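# Put a slip sheet and module in every crate

## Task

In every crate, lay exactly one thin slip sheet flat on the crate floor and stand exactly one small metal module on top of that sheet, keeping the module in its current upright orientation. Afterwards, return every tool to the stand slot it came from, release it, and take the arm well away from the tools. A tool still locked to the arm counts as part of the arm.

## Robot and tools

Robot: one 7-joint arm on a base (possibly tilted) with a tool changer at its tip. The tools grip50 (50 mm parallel gripper), grip85 (85 mm gripper) and cup (suction) hang in slots of a stand. There is one arm, so every command covers that single arm. Cameras: cam_low and cam_wrist, both 896x504 pixels.

Frame: the scene frame has its origin on the table top under the base. +z is up, and +y is to the left when facing along +x. All positions are in metres and all quaternions are in w,x,y,z order, in this frame. end_effector_position is the centre of the changer's flat face, with or without a tool. The face's z axis points away from the arm. Tool offsets from that centre, in mm along the face's x,y,z: grip50 grip point (0,-25,180); grip85 grip point (0,0,173) when closed, 13 mm closer when fully open; cup rim centre (0,0,175). Both grippers close along the face's x axis.

ROW: every motion uses a 15-number row. 1-3 are x,y,z, an absolute target for the face centre. 4-7 are qw,qx,qy,qz, an absolute target orientation. 8 is lock: positive locks, negative unlocks, 0 keeps the last command. 9-11 are grip50_position, grip50_force_limit, grip50_speed. 12-14 are the same three for grip85. 15 is cup_suction. Items 8-15 lie in [-1,1]. Gripper position: +1 is fully open; -1 closes until something blocks the fingers (use -1 to grip). The pads of grip50 meet near -0.65, those of grip85 near -0.8. Force limit runs from 20 N at -1 up to 185 N (grip50) or 235 N (grip85) at +1. Speed runs from about 20 mm/s at -1 up to 150 mm/s at +1. cup_suction above 0.01 means on; 0.01 or less means off and vents the cup. Resend the wanted quaternion in every row rather than copying a drifted reading. A target more than 0.6 m from the last reported position along any face axis is refused. Each control step, the command is clipped to within 70 mm and 16 degrees of the measured pose, and position wins over orientation.

execute_actions: the argument actions is a list holding zero or one item, and pictures is an optional boolean. An empty list just reports the state, with pictures. An action item is {"rows": [1 to 15 rows], "steps": up to 15}. Each step lasts 1/30 s and the last row repeats to fill the steps. An action needs at least 9 steps. Its result is taken 9 steps early, and those 9 steps run while you reply. A wait item is {"steps": n}, with n up to 300, counted from the previous result, so reply time is included.

move: target is one 15-number row, as above. speed is in m/s, 0.002 to 0.5, default 0.25, and rotation is capped at twice that in rad/s. It follows a straight path of 0.5 to 10 s toward the absolute pose and does not avoid obstacles. It can overshoot its speed near full arm extension. It ends at rest, or 5 s after the path ends. The result adds a move: line with the outcome (done, off_target, moving, held, fault) and the limits that acted (paced = pose clipped; held = steps blocked), plus the distance to the target. Fast moves and targets far beyond a contact hit harder.

wait: seconds from 0 to 10; nothing new is commanded. zoom_image: camera is cam_low or cam_wrist, region is [x0,y0,x1,y1] in image pixels, at most 504x504. finished_scene: scene is the number of the current scene; it is final.

Result lines: the state line gives pose and velocities. "pose unreachable" means the clearance check altered or blocked the command; HELD marks the affected steps. "Hand target" appears only when nothing is kept back. Tool fields: tool_id (grip50, grip85, cup or none); plate_near, locked, unlocked, in_stand, unlock_refused. Tool readings show n/a until the tool is ready. object_status is 0 moving, 1 blocked while opening, 2 blocked while closing (a real grip), 3 at the target or pads touching, which can also happen on thin items. position_measured is in counts, about 3 when open. grip50 width is about (250 - counts) x 0.202 mm. grip85 counts: 78 = 60 mm, 130 = 40 mm, 180 = 20 mm, 230 = closed. cup_suction_measured is 1 at about 75 kPa of vacuum. cup_part_present turns 1 at 0.50 and back to 0 below 0.45.

Taking a tool: align the face with the plate to within about 1 mm and 1 degree, with the face's -y pointing to the fork's open side. When plate_near is 1, send lock +1 and wait for locked = 1. The tool then initialises; a gripper closes and reopens by itself. Lift 10-30 mm (about 20), slide at least 110 mm toward face -y, then rise. Return along the same path in reverse. When in_stand is 1, keep still, send lock -1 and wait for unlocked = 1. Unlocking anywhere else is refused. Slots are 180 mm apart. Fork arms sit 40-70 mm either side along face x, reach 45 mm toward the open side, and their tops are 18 mm below a hung plate's face. The changer is 63 mm wide.

Suction: with suction on, set the whole rim on a smooth flat area away from edges and holes. The cup shortens by up to about 12 mm under vacuum. To release, set the object down, switch off, and rise 15 mm. Unlocking the cup tool drops anything held.

Avoid: outside forces of 200 N or joint torques at their limits (waist and shoulder 110, upper arm roll and elbow 57.6, wrist joints 35.1 N m). Either one halts the arm for 10 s. Motors heat while loaded: MOTOR HOT appears at 65 °C and the brakes engage at 80 °C. Do not drop, slam or knock anything, and never push things off the table. Loose objects may be nudged at random, so recheck them before finishing.

Each tool is called as name([rows], argument=value, ...), one row to a line, values as JSON.

## Session

execute_actions(actions=[])

Scene clock: 0.00 s of 9600.00 s.
end_effector_position=(+0.5235, +0.0545, +0.2527) locked=0 unlocked=1 plate_near=0 in_stand=0 unlock_refused=0 tool_id=none grip50_position_measured=n/a grip50_object_status=n/a grip85_position_measured=n/a grip85_object_status=n/a cup_suction_measured=n/a cup_part_present=n/a end_effector_quat_wxyz=(+0.440, +0.788, -0.262, +0.342) end_effector_velocity=(-0.000, -0.000, -0.000) end_effector_angular_velocity=(-0.000, +0.000, -0.000)
Joint positions: [ 0.775 -0.636 -0.396  2.283 -1.32   0.569  2.224]
Joint velocities: [ 0. -0.  0.  0.  0.  0.  0.]
Motor temperatures (°C, as the motors report them): [30 26 31 34 29 35 34]
Hand target: +0.524, +0.054, +0.253; +0.440, +0.788, -0.262, +0.342

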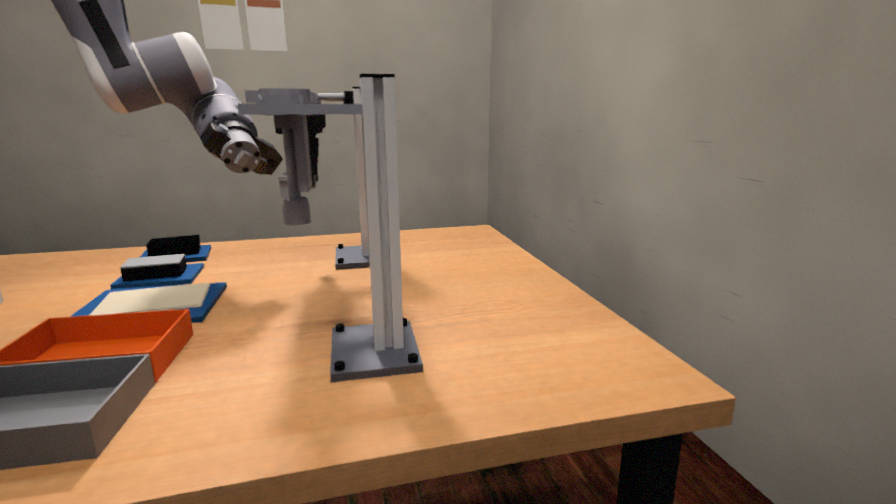

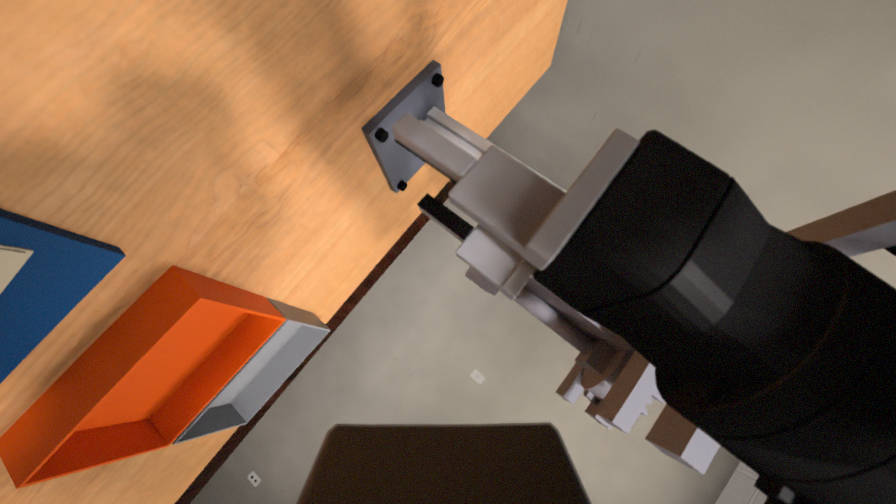

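move(target=[0.42,0.05,0.3,0.44,0.788,-0.262,0.342,0,1,0,0,1,0,0,0])

move(target=[0.42,0.0,0.6,0,0.7071,0.7071,0,0,1,0,0,1,0,0,0])

Scene clock: 1.20 s of 9600.00 s.
end_effector_position=(+0.4199, +0.0501, +0.2999) locked=0 unlocked=1 plate_near=0 in_stand=0 unlock_refused=0 tool_id=none grip50_position_measured=n/a grip50_object_status=n/a grip85_position_measured=n/a grip85_object_status=n/a cup_suction_measured=n/a cup_part_present=n/a end_effector_quat_wxyz=(+0.440, +0.788, -0.262, +0.342) end_effector_velocity=(-0.000, -0.000, -0.000) end_effector_angular_velocity=(-0.001, +0.001, -0.000)
Joint positions: [ 0.857 -0.365 -0.347  2.555 -1.29   0.449  2.267]
Joint velocities: [-0.    -0.001 -0.     0.     0.    -0.     0.   ]
Motor temperatures (°C, as the motors report them): [30 26 31 34 29 35 34]
Hand target: +0.420, +0.050, +0.300; +0.440, +0.788, -0.262, +0.342
Off the commanded pose: 0.000 m, 0 deg.
Kept back: nothing.
move: done

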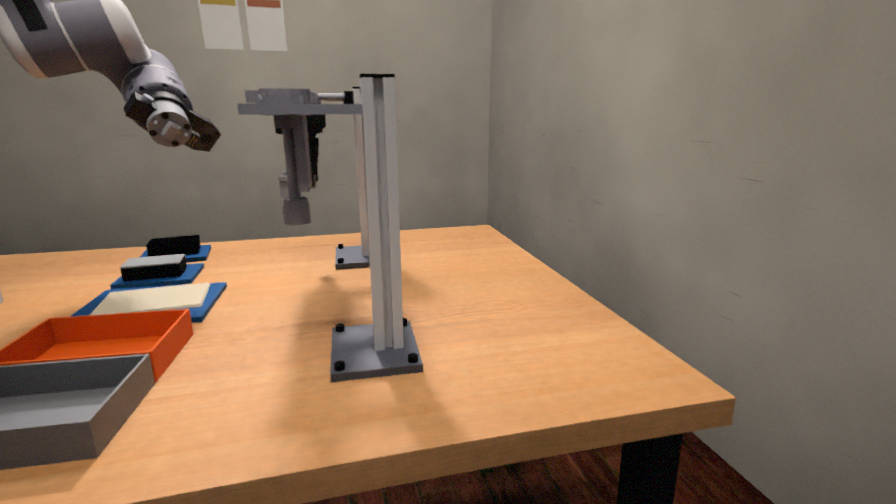

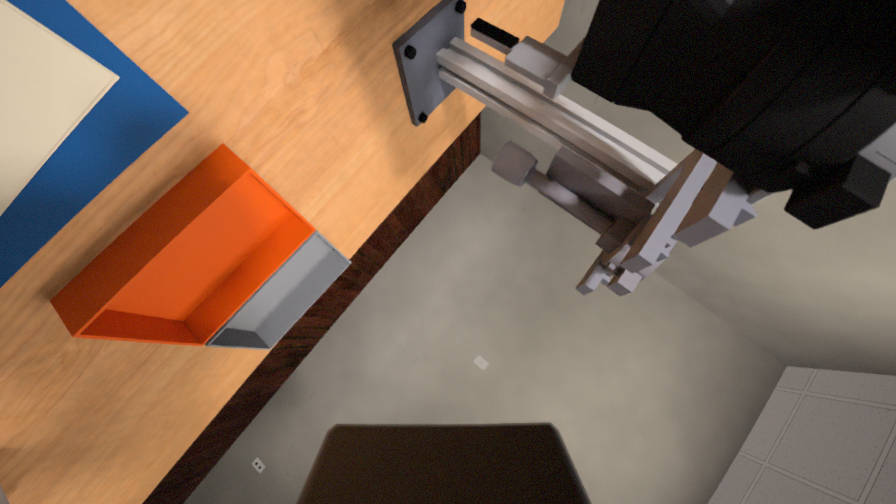

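Scene clock: 6.27 s of 9600.00 s.
end_effector_position=(+0.4203, +0.0014, +0.5987) locked=0 unlocked=1 plate_near=0 in_stand=0 unlock_refused=0 tool_id=none grip50_position_measured=n/a grip50_object_status=n/a grip85_position_measured=n/a grip85_object_status=n/a cup_suction_measured=n/a cup_part_present=n/a end_effector_quat_wxyz=(-0.003, +0.706, +0.708, -0.001) end_effector_velocity=(+0.000, +0.000, +0.000) end_effector_angular_velocity=(+0.000, +0.000, -0.000)
Joint positions: [ 1.094  0.564 -0.617  2.201 -0.32   0.141 -1.013]
Joint velocities: [ 0.  0. -0. -0.  0. -0.  0.]
Motor temperatures (°C, as the motors report them): [30 27 31 35 29 35 34]
Hand target: +0.420, +0.001, +0.599; -0.003, +0.706, +0.708, -0.001
Off the commanded pose: 0.002 m, 0 deg.
Kept back: nothing.
move: done

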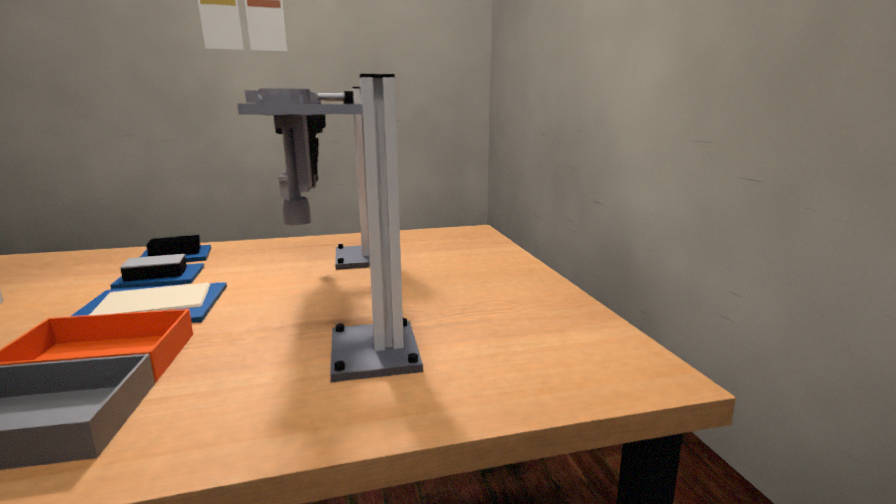

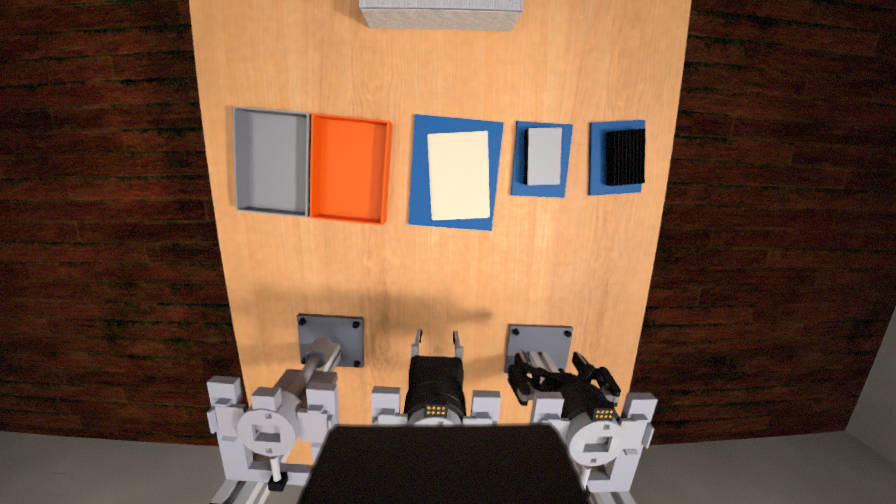

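move(target=[0.58,-0.2,0.48,0,0.7071,0.7071,0,0,1,0,0,1,0,0,0])

move(target=[0.62,-0.2,0.43,0,0.7071,0.7071,0,0,1,0,0,1,0,0,0], speed=0.08)

Scene clock: 8.40 s of 9600.00 s.
end_effector_position=(+0.5797, -0.1998, +0.4802) locked=0 unlocked=1 plate_near=0 in_stand=0 unlock_refused=0 tool_id=none grip50_position_measured=n/a grip50_object_status=n/a grip85_position_measured=n/a grip85_object_status=n/a cup_suction_measured=n/a cup_part_present=n/a end_effector_quat_wxyz=(+0.001, +0.707, +0.707, +0.001) end_effector_velocity=(-0.000, -0.001, +0.000) end_effector_angular_velocity=(-0.001, -0.000, -0.001)
Joint positions: [ 1.732  0.462 -1.845  2.001 -0.52   0.508 -1.486]
Joint velocities: [-0.002 -0.001  0.    -0.    -0.    -0.    -0.001]
Motor temperatures (°C, as the motors report them): [30 27 31 35 29 35 34]
Hand target: +0.580, -0.200, +0.480; +0.001, +0.707, +0.707, +0.001
Off the commanded pose: 0.000 m, 0 deg.
Kept back: nothing.
move: done

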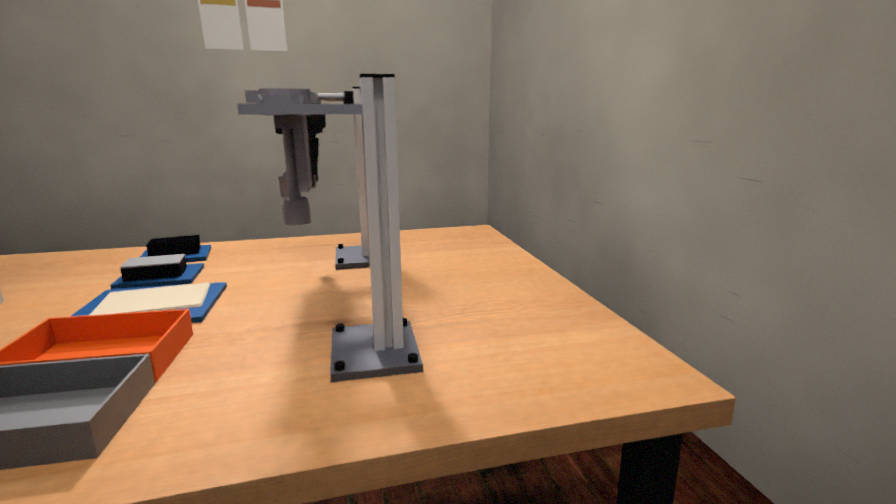

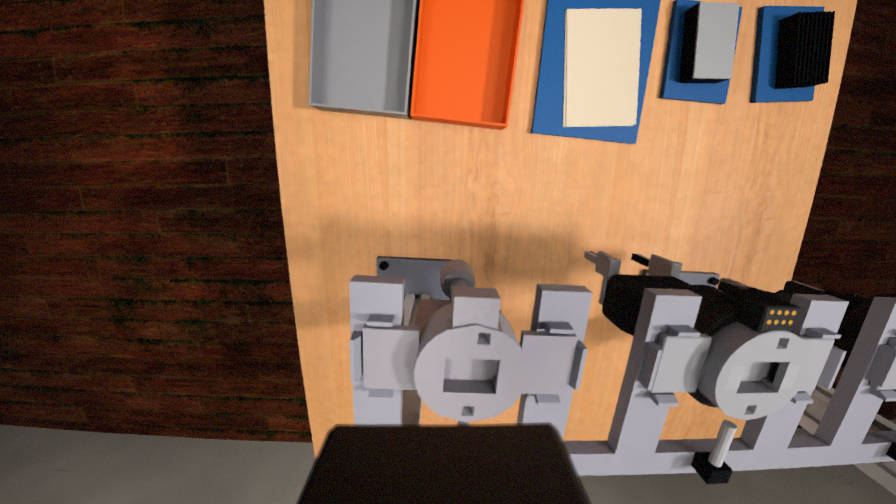

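Scene clock: 9.50 s of 9600.00 s.
end_effector_position=(+0.6199, -0.1998, +0.4299) locked=0 unlocked=1 plate_near=0 in_stand=0 unlock_refused=0 tool_id=none grip50_position_measured=n/a grip50_object_status=n/a grip85_position_measured=n/a grip85_object_status=n/a cup_suction_measured=n/a cup_part_present=n/a end_effector_quat_wxyz=(+0.000, +0.707, +0.707, -0.000) end_effector_velocity=(-0.000, -0.000, +0.000) end_effector_angular_velocity=(-0.001, -0.000, -0.000)
Joint positions: [ 1.91   0.626 -2.011  1.944 -0.683  0.558 -1.397]
Joint velocities: [-0. -0. -0.  0. -0.  0. -0.]
Motor temperatures (°C, as the motors report them): [30 27 31 35 29 35 34]
Hand target: +0.620, -0.200, +0.430; +0.000, +0.707, +0.707, -0.000
Off the commanded pose: 0.000 m, 0 deg.
Kept back: nothing.
move: done

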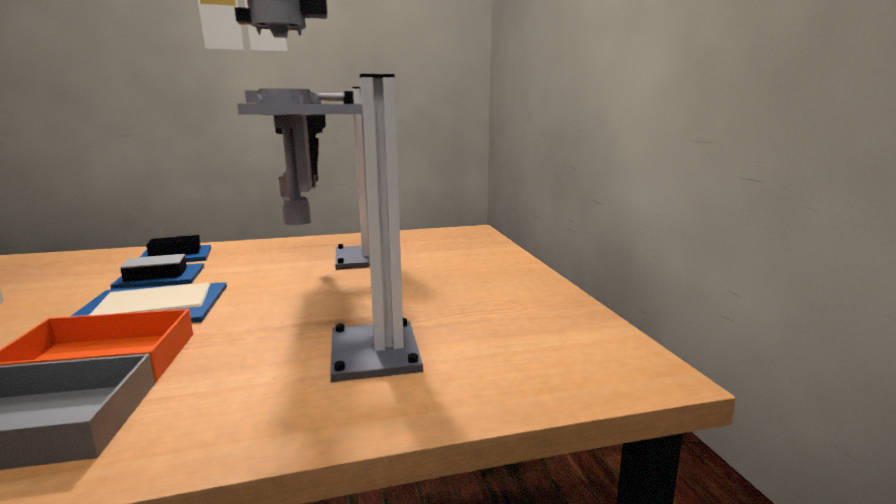

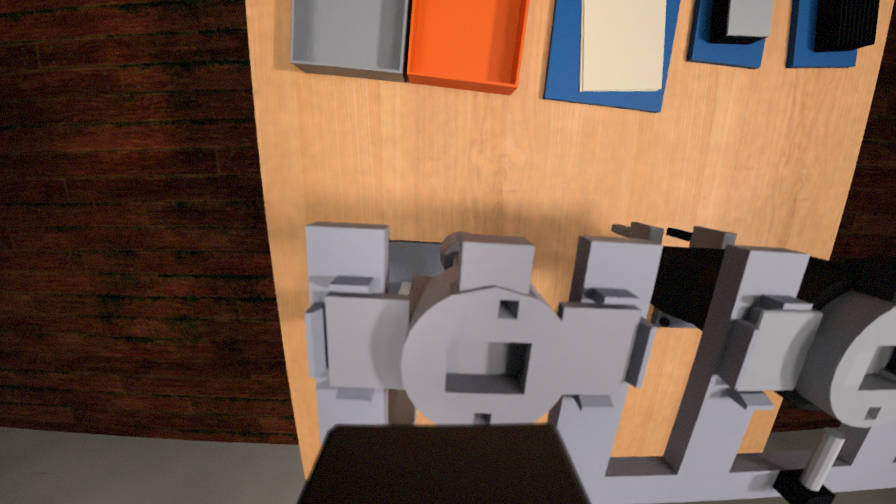

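move(target=[0.623,-0.185,0.38,0,0.7236,0.6903,0,0,1,0,0,1,0,0,0], speed=0.08)

zoom_image(camera="cam_low", region=[220,30,360,120])

Scene clock: 11.07 s of 9600.00 s.
end_effector_position=(+0.6229, -0.1850, +0.3800) locked=0 unlocked=1 plate_near=0 in_stand=0 unlock_refused=0 tool_id=none grip50_position_measured=n/a grip50_object_status=n/a grip85_position_measured=n/a grip85_object_status=n/a cup_suction_measured=n/a cup_part_present=n/a end_effector_quat_wxyz=(+0.000, +0.724, +0.690, -0.000) end_effector_velocity=(-0.000, +0.000, +0.000) end_effector_angular_velocity=(-0.000, +0.000, +0.000)
Joint positions: [ 1.984  0.683 -2.116  1.991 -0.763  0.664 -1.286]
Joint velocities: [ 0.    -0.001 -0.     0.     0.    -0.    -0.   ]
Motor temperatures (°C, as the motors report them): [30 27 31 35 29 35 34]
Hand target: +0.623, -0.185, +0.380; +0.000, +0.724, +0.690, -0.000
Off the commanded pose: 0.000 m, 0 deg.
Kept back: nothing.
move: done

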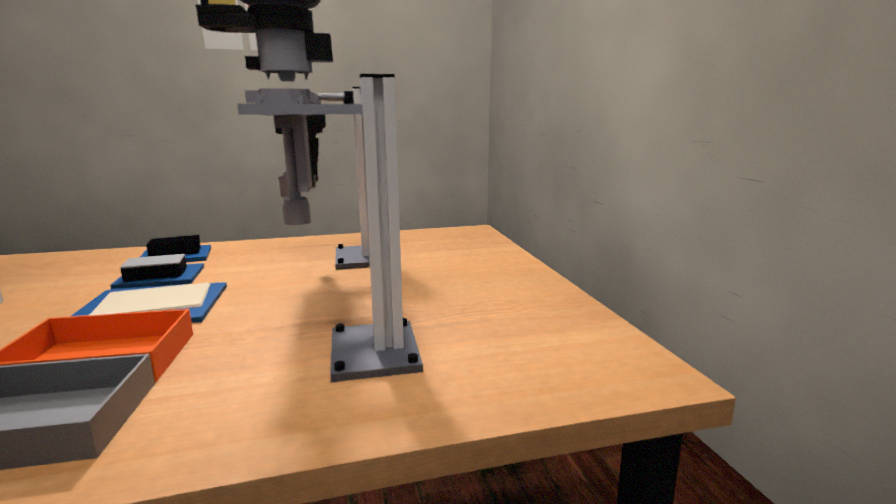

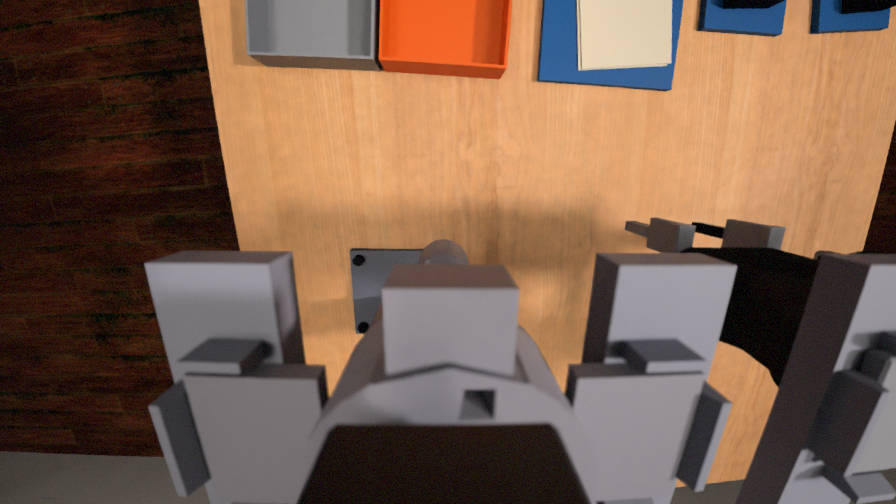

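Region (220, 30, 360, 120) of cam_low's 896x504 image, scaled by 3.600, with more detail than that image has; it fills the top 324 rows of this view, and the rest is white.

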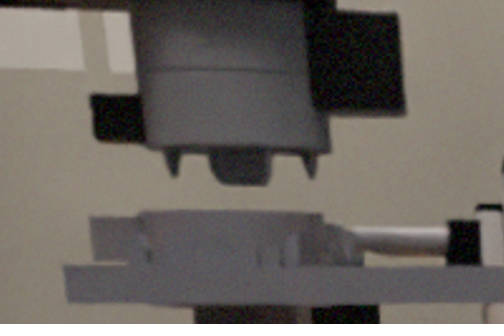

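move(target=[0.6195,-0.184,0.373,0,0.7236,0.6903,0,0,1,0,0,1,0,0,0], speed=0.03)

move(target=[0.6195,-0.184,0.357,0,0.7236,0.6903,0,0,1,0,0,1,0,0,0], speed=0.01)

zoom_image(camera="cam_low", region=[220,30,360,120])

Scene clock: 15.23 s of 9600.00 s.
end_effector_position=(+0.6194, -0.1841, +0.3730) locked=0 unlocked=1 plate_near=0 in_stand=0 unlock_refused=0 tool_id=none grip50_position_measured=n/a grip50_object_status=n/a grip85_position_measured=n/a grip85_object_status=n/a cup_suction_measured=n/a cup_part_present=n/a end_effector_quat_wxyz=(-0.000, +0.724, +0.690, -0.000) end_effector_velocity=(+0.000, +0.000, +0.000) end_effector_angular_velocity=(-0.000, -0.000, +0.001)
Joint positions: [ 1.985  0.684 -2.129  2.007 -0.772  0.684 -1.281]
Joint velocities: [ 0. -0. -0. -0. -0.  0. -0.]
Motor temperatures (°C, as the motors report them): [30 27 31 35 29 35 34]
Hand target: +0.619, -0.184, +0.373; +0.000, +0.724, +0.690, -0.000
Off the commanded pose: 0.000 m, 0 deg.
Kept back: nothing.
move: done

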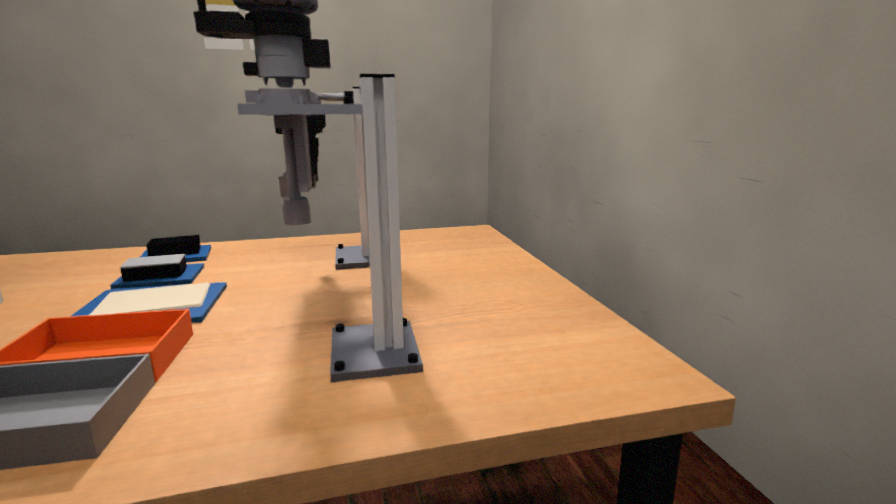

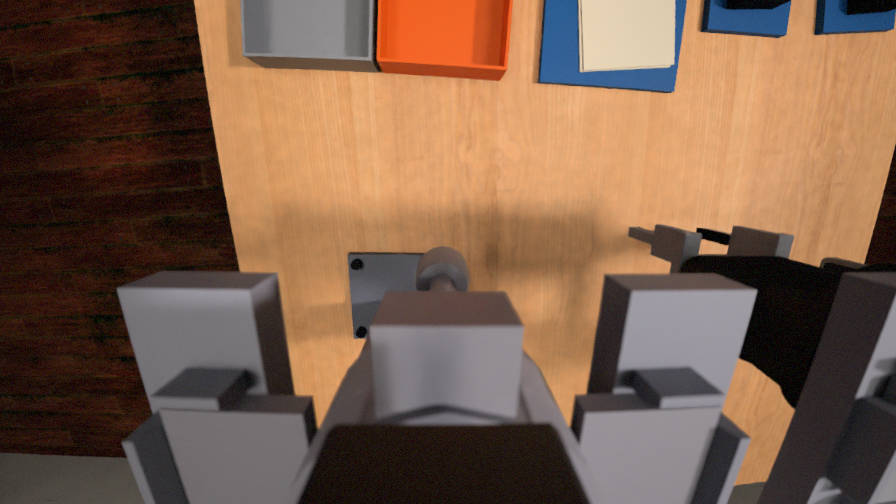

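Scene clock: 26.50 s of 9600.00 s.
end_effector_position=(+0.6202, -0.1842, +0.3666) locked=0 unlocked=1 plate_near=0 in_stand=0 unlock_refused=0 tool_id=none grip50_position_measured=n/a grip50_object_status=n/a grip85_position_measured=n/a grip85_object_status=n/a cup_suction_measured=n/a cup_part_present=n/a end_effector_quat_wxyz=(+0.005, +0.723, +0.691, -0.002) end_effector_velocity=(+0.000, +0.000, -0.000) end_effector_angular_velocity=(+0.000, -0.000, +0.001)
Joint positions: [ 1.995  0.691 -2.148  2.013 -0.796  0.703 -1.27 ]
Joint velocities: [ 0.  0. -0. -0. -0.  0. -0.]
Motor temperatures (°C, as the motors report them): [30 27 31 35 29 35 34]
Hand target: +0.620, -0.184, +0.366; +0.004, +0.723, +0.691, -0.001
Off the commanded pose: 0.010 m, 1 deg.
FORCE FAULT: contact force on the arm reached its limit, and the arm stopped for 10 seconds. The contact can be on any part of the arm, not only on its tool. The arm's remaining commands of this call were not run. The arm holds still and accepts commands again. Move the arm away from the contact; if what it grips holds it there, let go first. Pushing or pulling that hard again can fault the arm again.
Kept back: nothing.
move: fault

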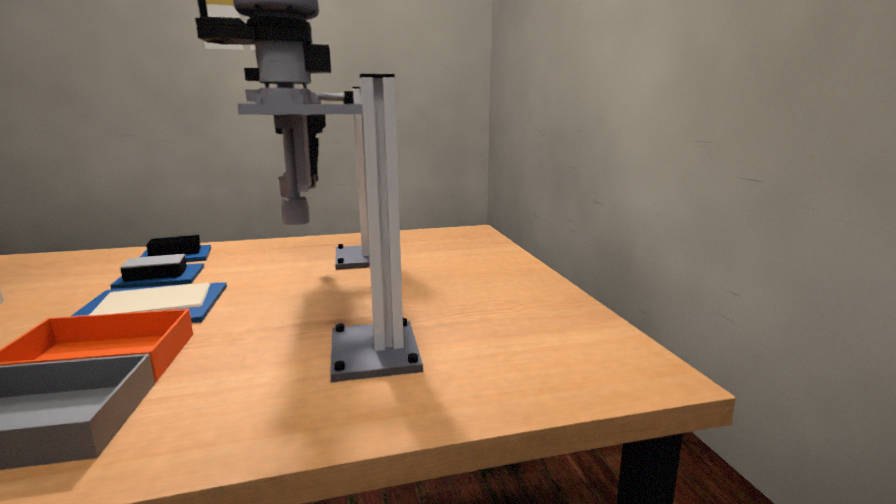

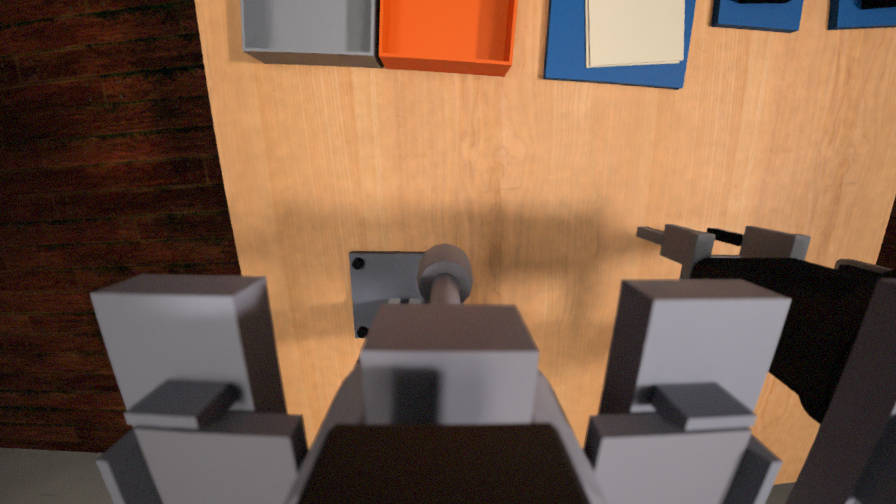

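Region (220, 30, 360, 120) of cam_low's 896x504 image, scaled by 3.600, with more detail than that image has; it fills the top 324 rows of this view, and the rest is white.

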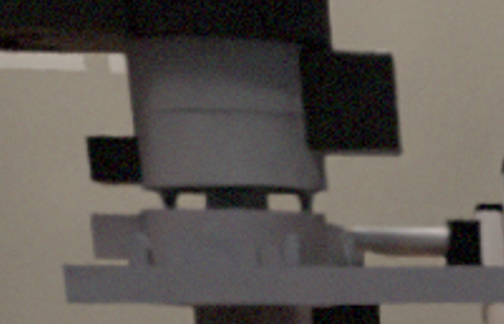

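move(target=[0.619,-0.1828,0.370,0,0.7236,0.6903,0,0,1,0,0,1,0,0,0], speed=0.02)

move(target=[0.619,-0.1828,0.3655,0,0.7236,0.6903,0,0,1,0,0,1,0,0,0], speed=0.006)

zoom_image(camera="cam_low", region=[240,60,330,110])

Scene clock: 27.67 s of 9600.00 s.
end_effector_position=(+0.6190, -0.1827, +0.3700) locked=0 unlocked=1 plate_near=0 in_stand=0 unlock_refused=0 tool_id=none grip50_position_measured=n/a grip50_object_status=n/a grip85_position_measured=n/a grip85_object_status=n/a cup_suction_measured=n/a cup_part_present=n/a end_effector_quat_wxyz=(+0.000, +0.724, +0.690, -0.000) end_effector_velocity=(+0.000, -0.000, +0.000) end_effector_angular_velocity=(+0.000, -0.000, -0.000)
Joint positions: [ 1.987  0.688 -2.133  2.012 -0.779  0.69  -1.275]
Joint velocities: [-0.  0. -0. -0.  0. -0. -0.]
Motor temperatures (°C, as the motors report them): [30 27 31 35 29 35 34]
Hand target: +0.619, -0.183, +0.370; -0.000, +0.724, +0.690, -0.000
Off the commanded pose: 0.000 m, 0 deg.
Kept back: nothing.
move: done

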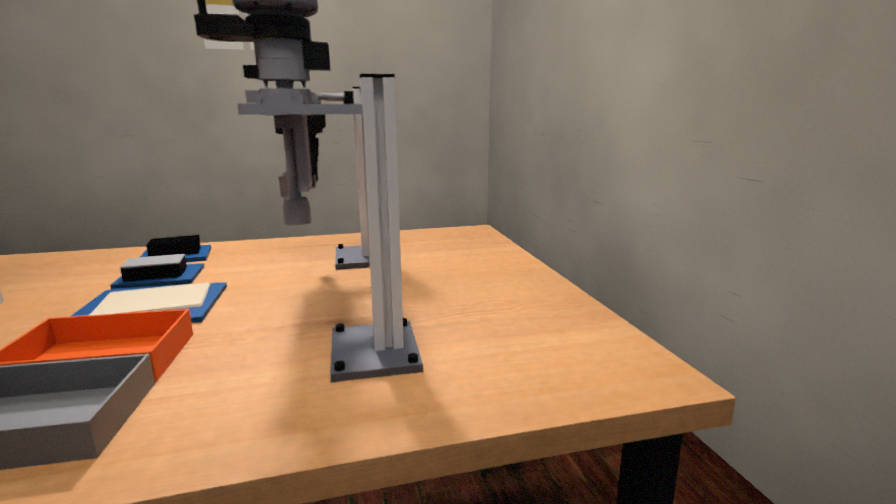

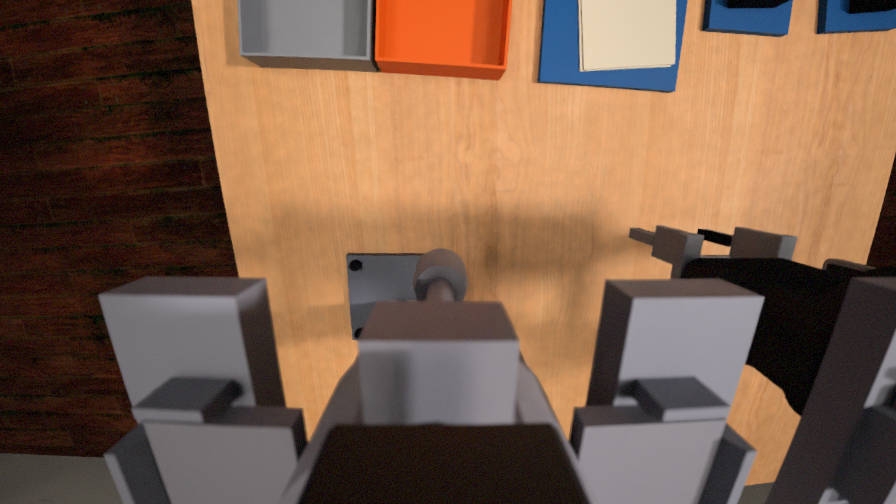

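Scene clock: 28.63 s of 9600.00 s.
end_effector_position=(+0.6189, -0.1829, +0.3655) locked=0 unlocked=1 plate_near=0 in_stand=0 unlock_refused=0 tool_id=none grip50_position_measured=n/a grip50_object_status=n/a grip85_position_measured=n/a grip85_object_status=n/a cup_suction_measured=n/a cup_part_present=n/a end_effector_quat_wxyz=(-0.000, +0.724, +0.690, -0.000) end_effector_velocity=(-0.000, +0.000, -0.000) end_effector_angular_velocity=(-0.000, +0.000, -0.000)
Joint positions: [ 1.993  0.693 -2.144  2.014 -0.786  0.699 -1.272]
Joint velocities: [-0.     0.    -0.     0.    -0.001  0.     0.001]
Motor temperatures (°C, as the motors report them): [30 27 31 35 29 35 34]
Hand target: +0.619, -0.183, +0.366; +0.000, +0.724, +0.690, -0.000
Off the commanded pose: 0.000 m, 0 deg.
Kept back: nothing.
move: done

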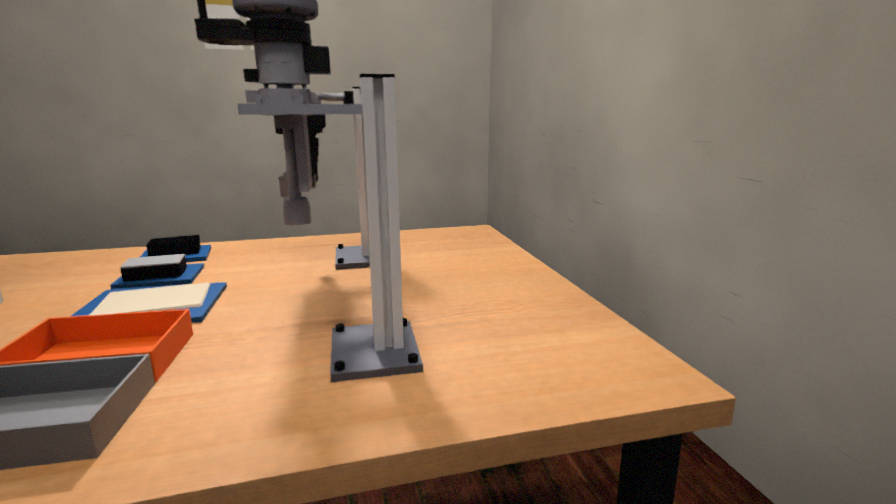

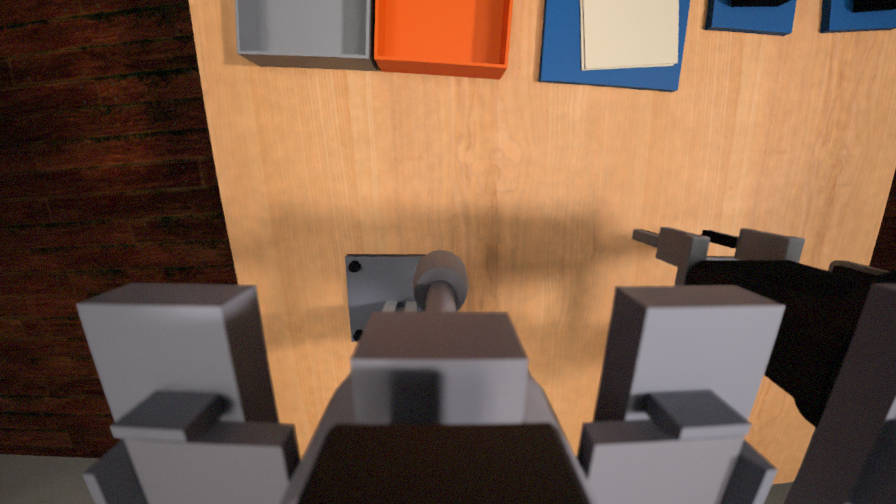

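Region (240, 60, 330, 110) of cam_low's 896x504 image, scaled by 5.600, with more detail than that image has.

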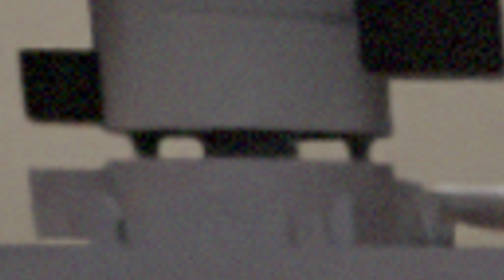

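move(target=[0.619,-0.1828,0.3598,0,0.7236,0.6903,0,0,1,0,0,1,0,0,0], speed=0.006)

Scene clock: 30.03 s of 9600.00 s.
end_effector_position=(+0.6185, -0.1833, +0.3598) locked=0 unlocked=1 plate_near=1 in_stand=1 unlock_refused=0 tool_id=none grip50_position_measured=n/a grip50_object_status=n/a grip85_position_measured=n/a grip85_object_status=n/a cup_suction_measured=n/a cup_part_present=n/a end_effector_quat_wxyz=(-0.000, +0.724, +0.690, -0.001) end_effector_velocity=(+0.000, +0.000, -0.000) end_effector_angular_velocity=(+0.000, +0.000, -0.000)
Joint positions: [ 1.999  0.699 -2.158  2.018 -0.795  0.71  -1.268]
Joint velocities: [ 0.  0. -0. -0.  0. -0.  0.]
Motor temperatures (°C, as the motors report them): [30 27 31 35 29 35 34]
Hand target: +0.619, -0.183, +0.360; +0.000, +0.724, +0.690, -0.000
Off the commanded pose: 0.001 m, 0 deg.
Kept back: nothing.
move: done

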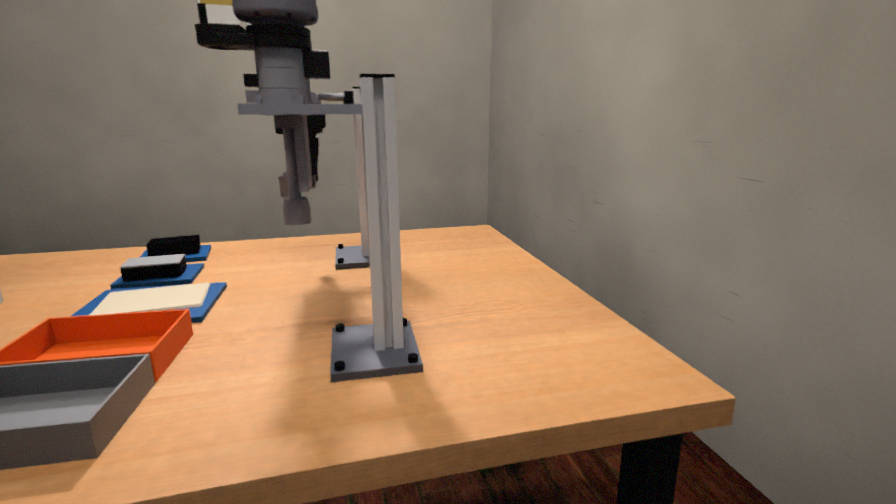

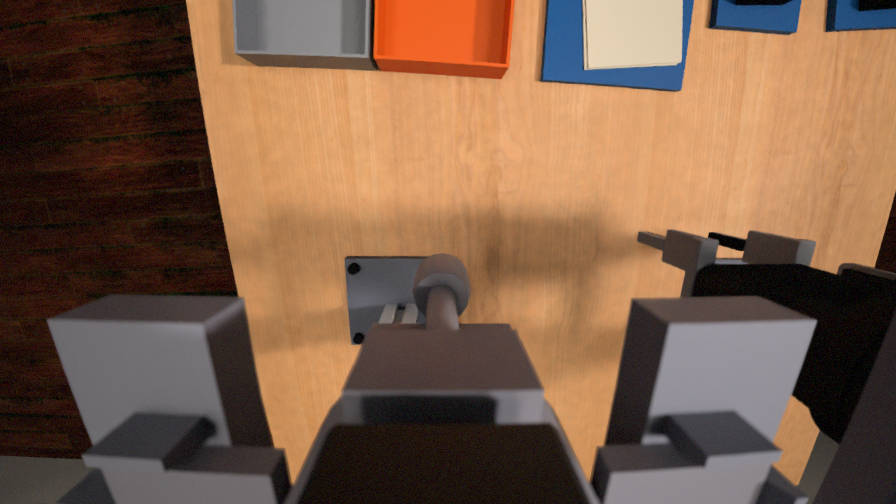

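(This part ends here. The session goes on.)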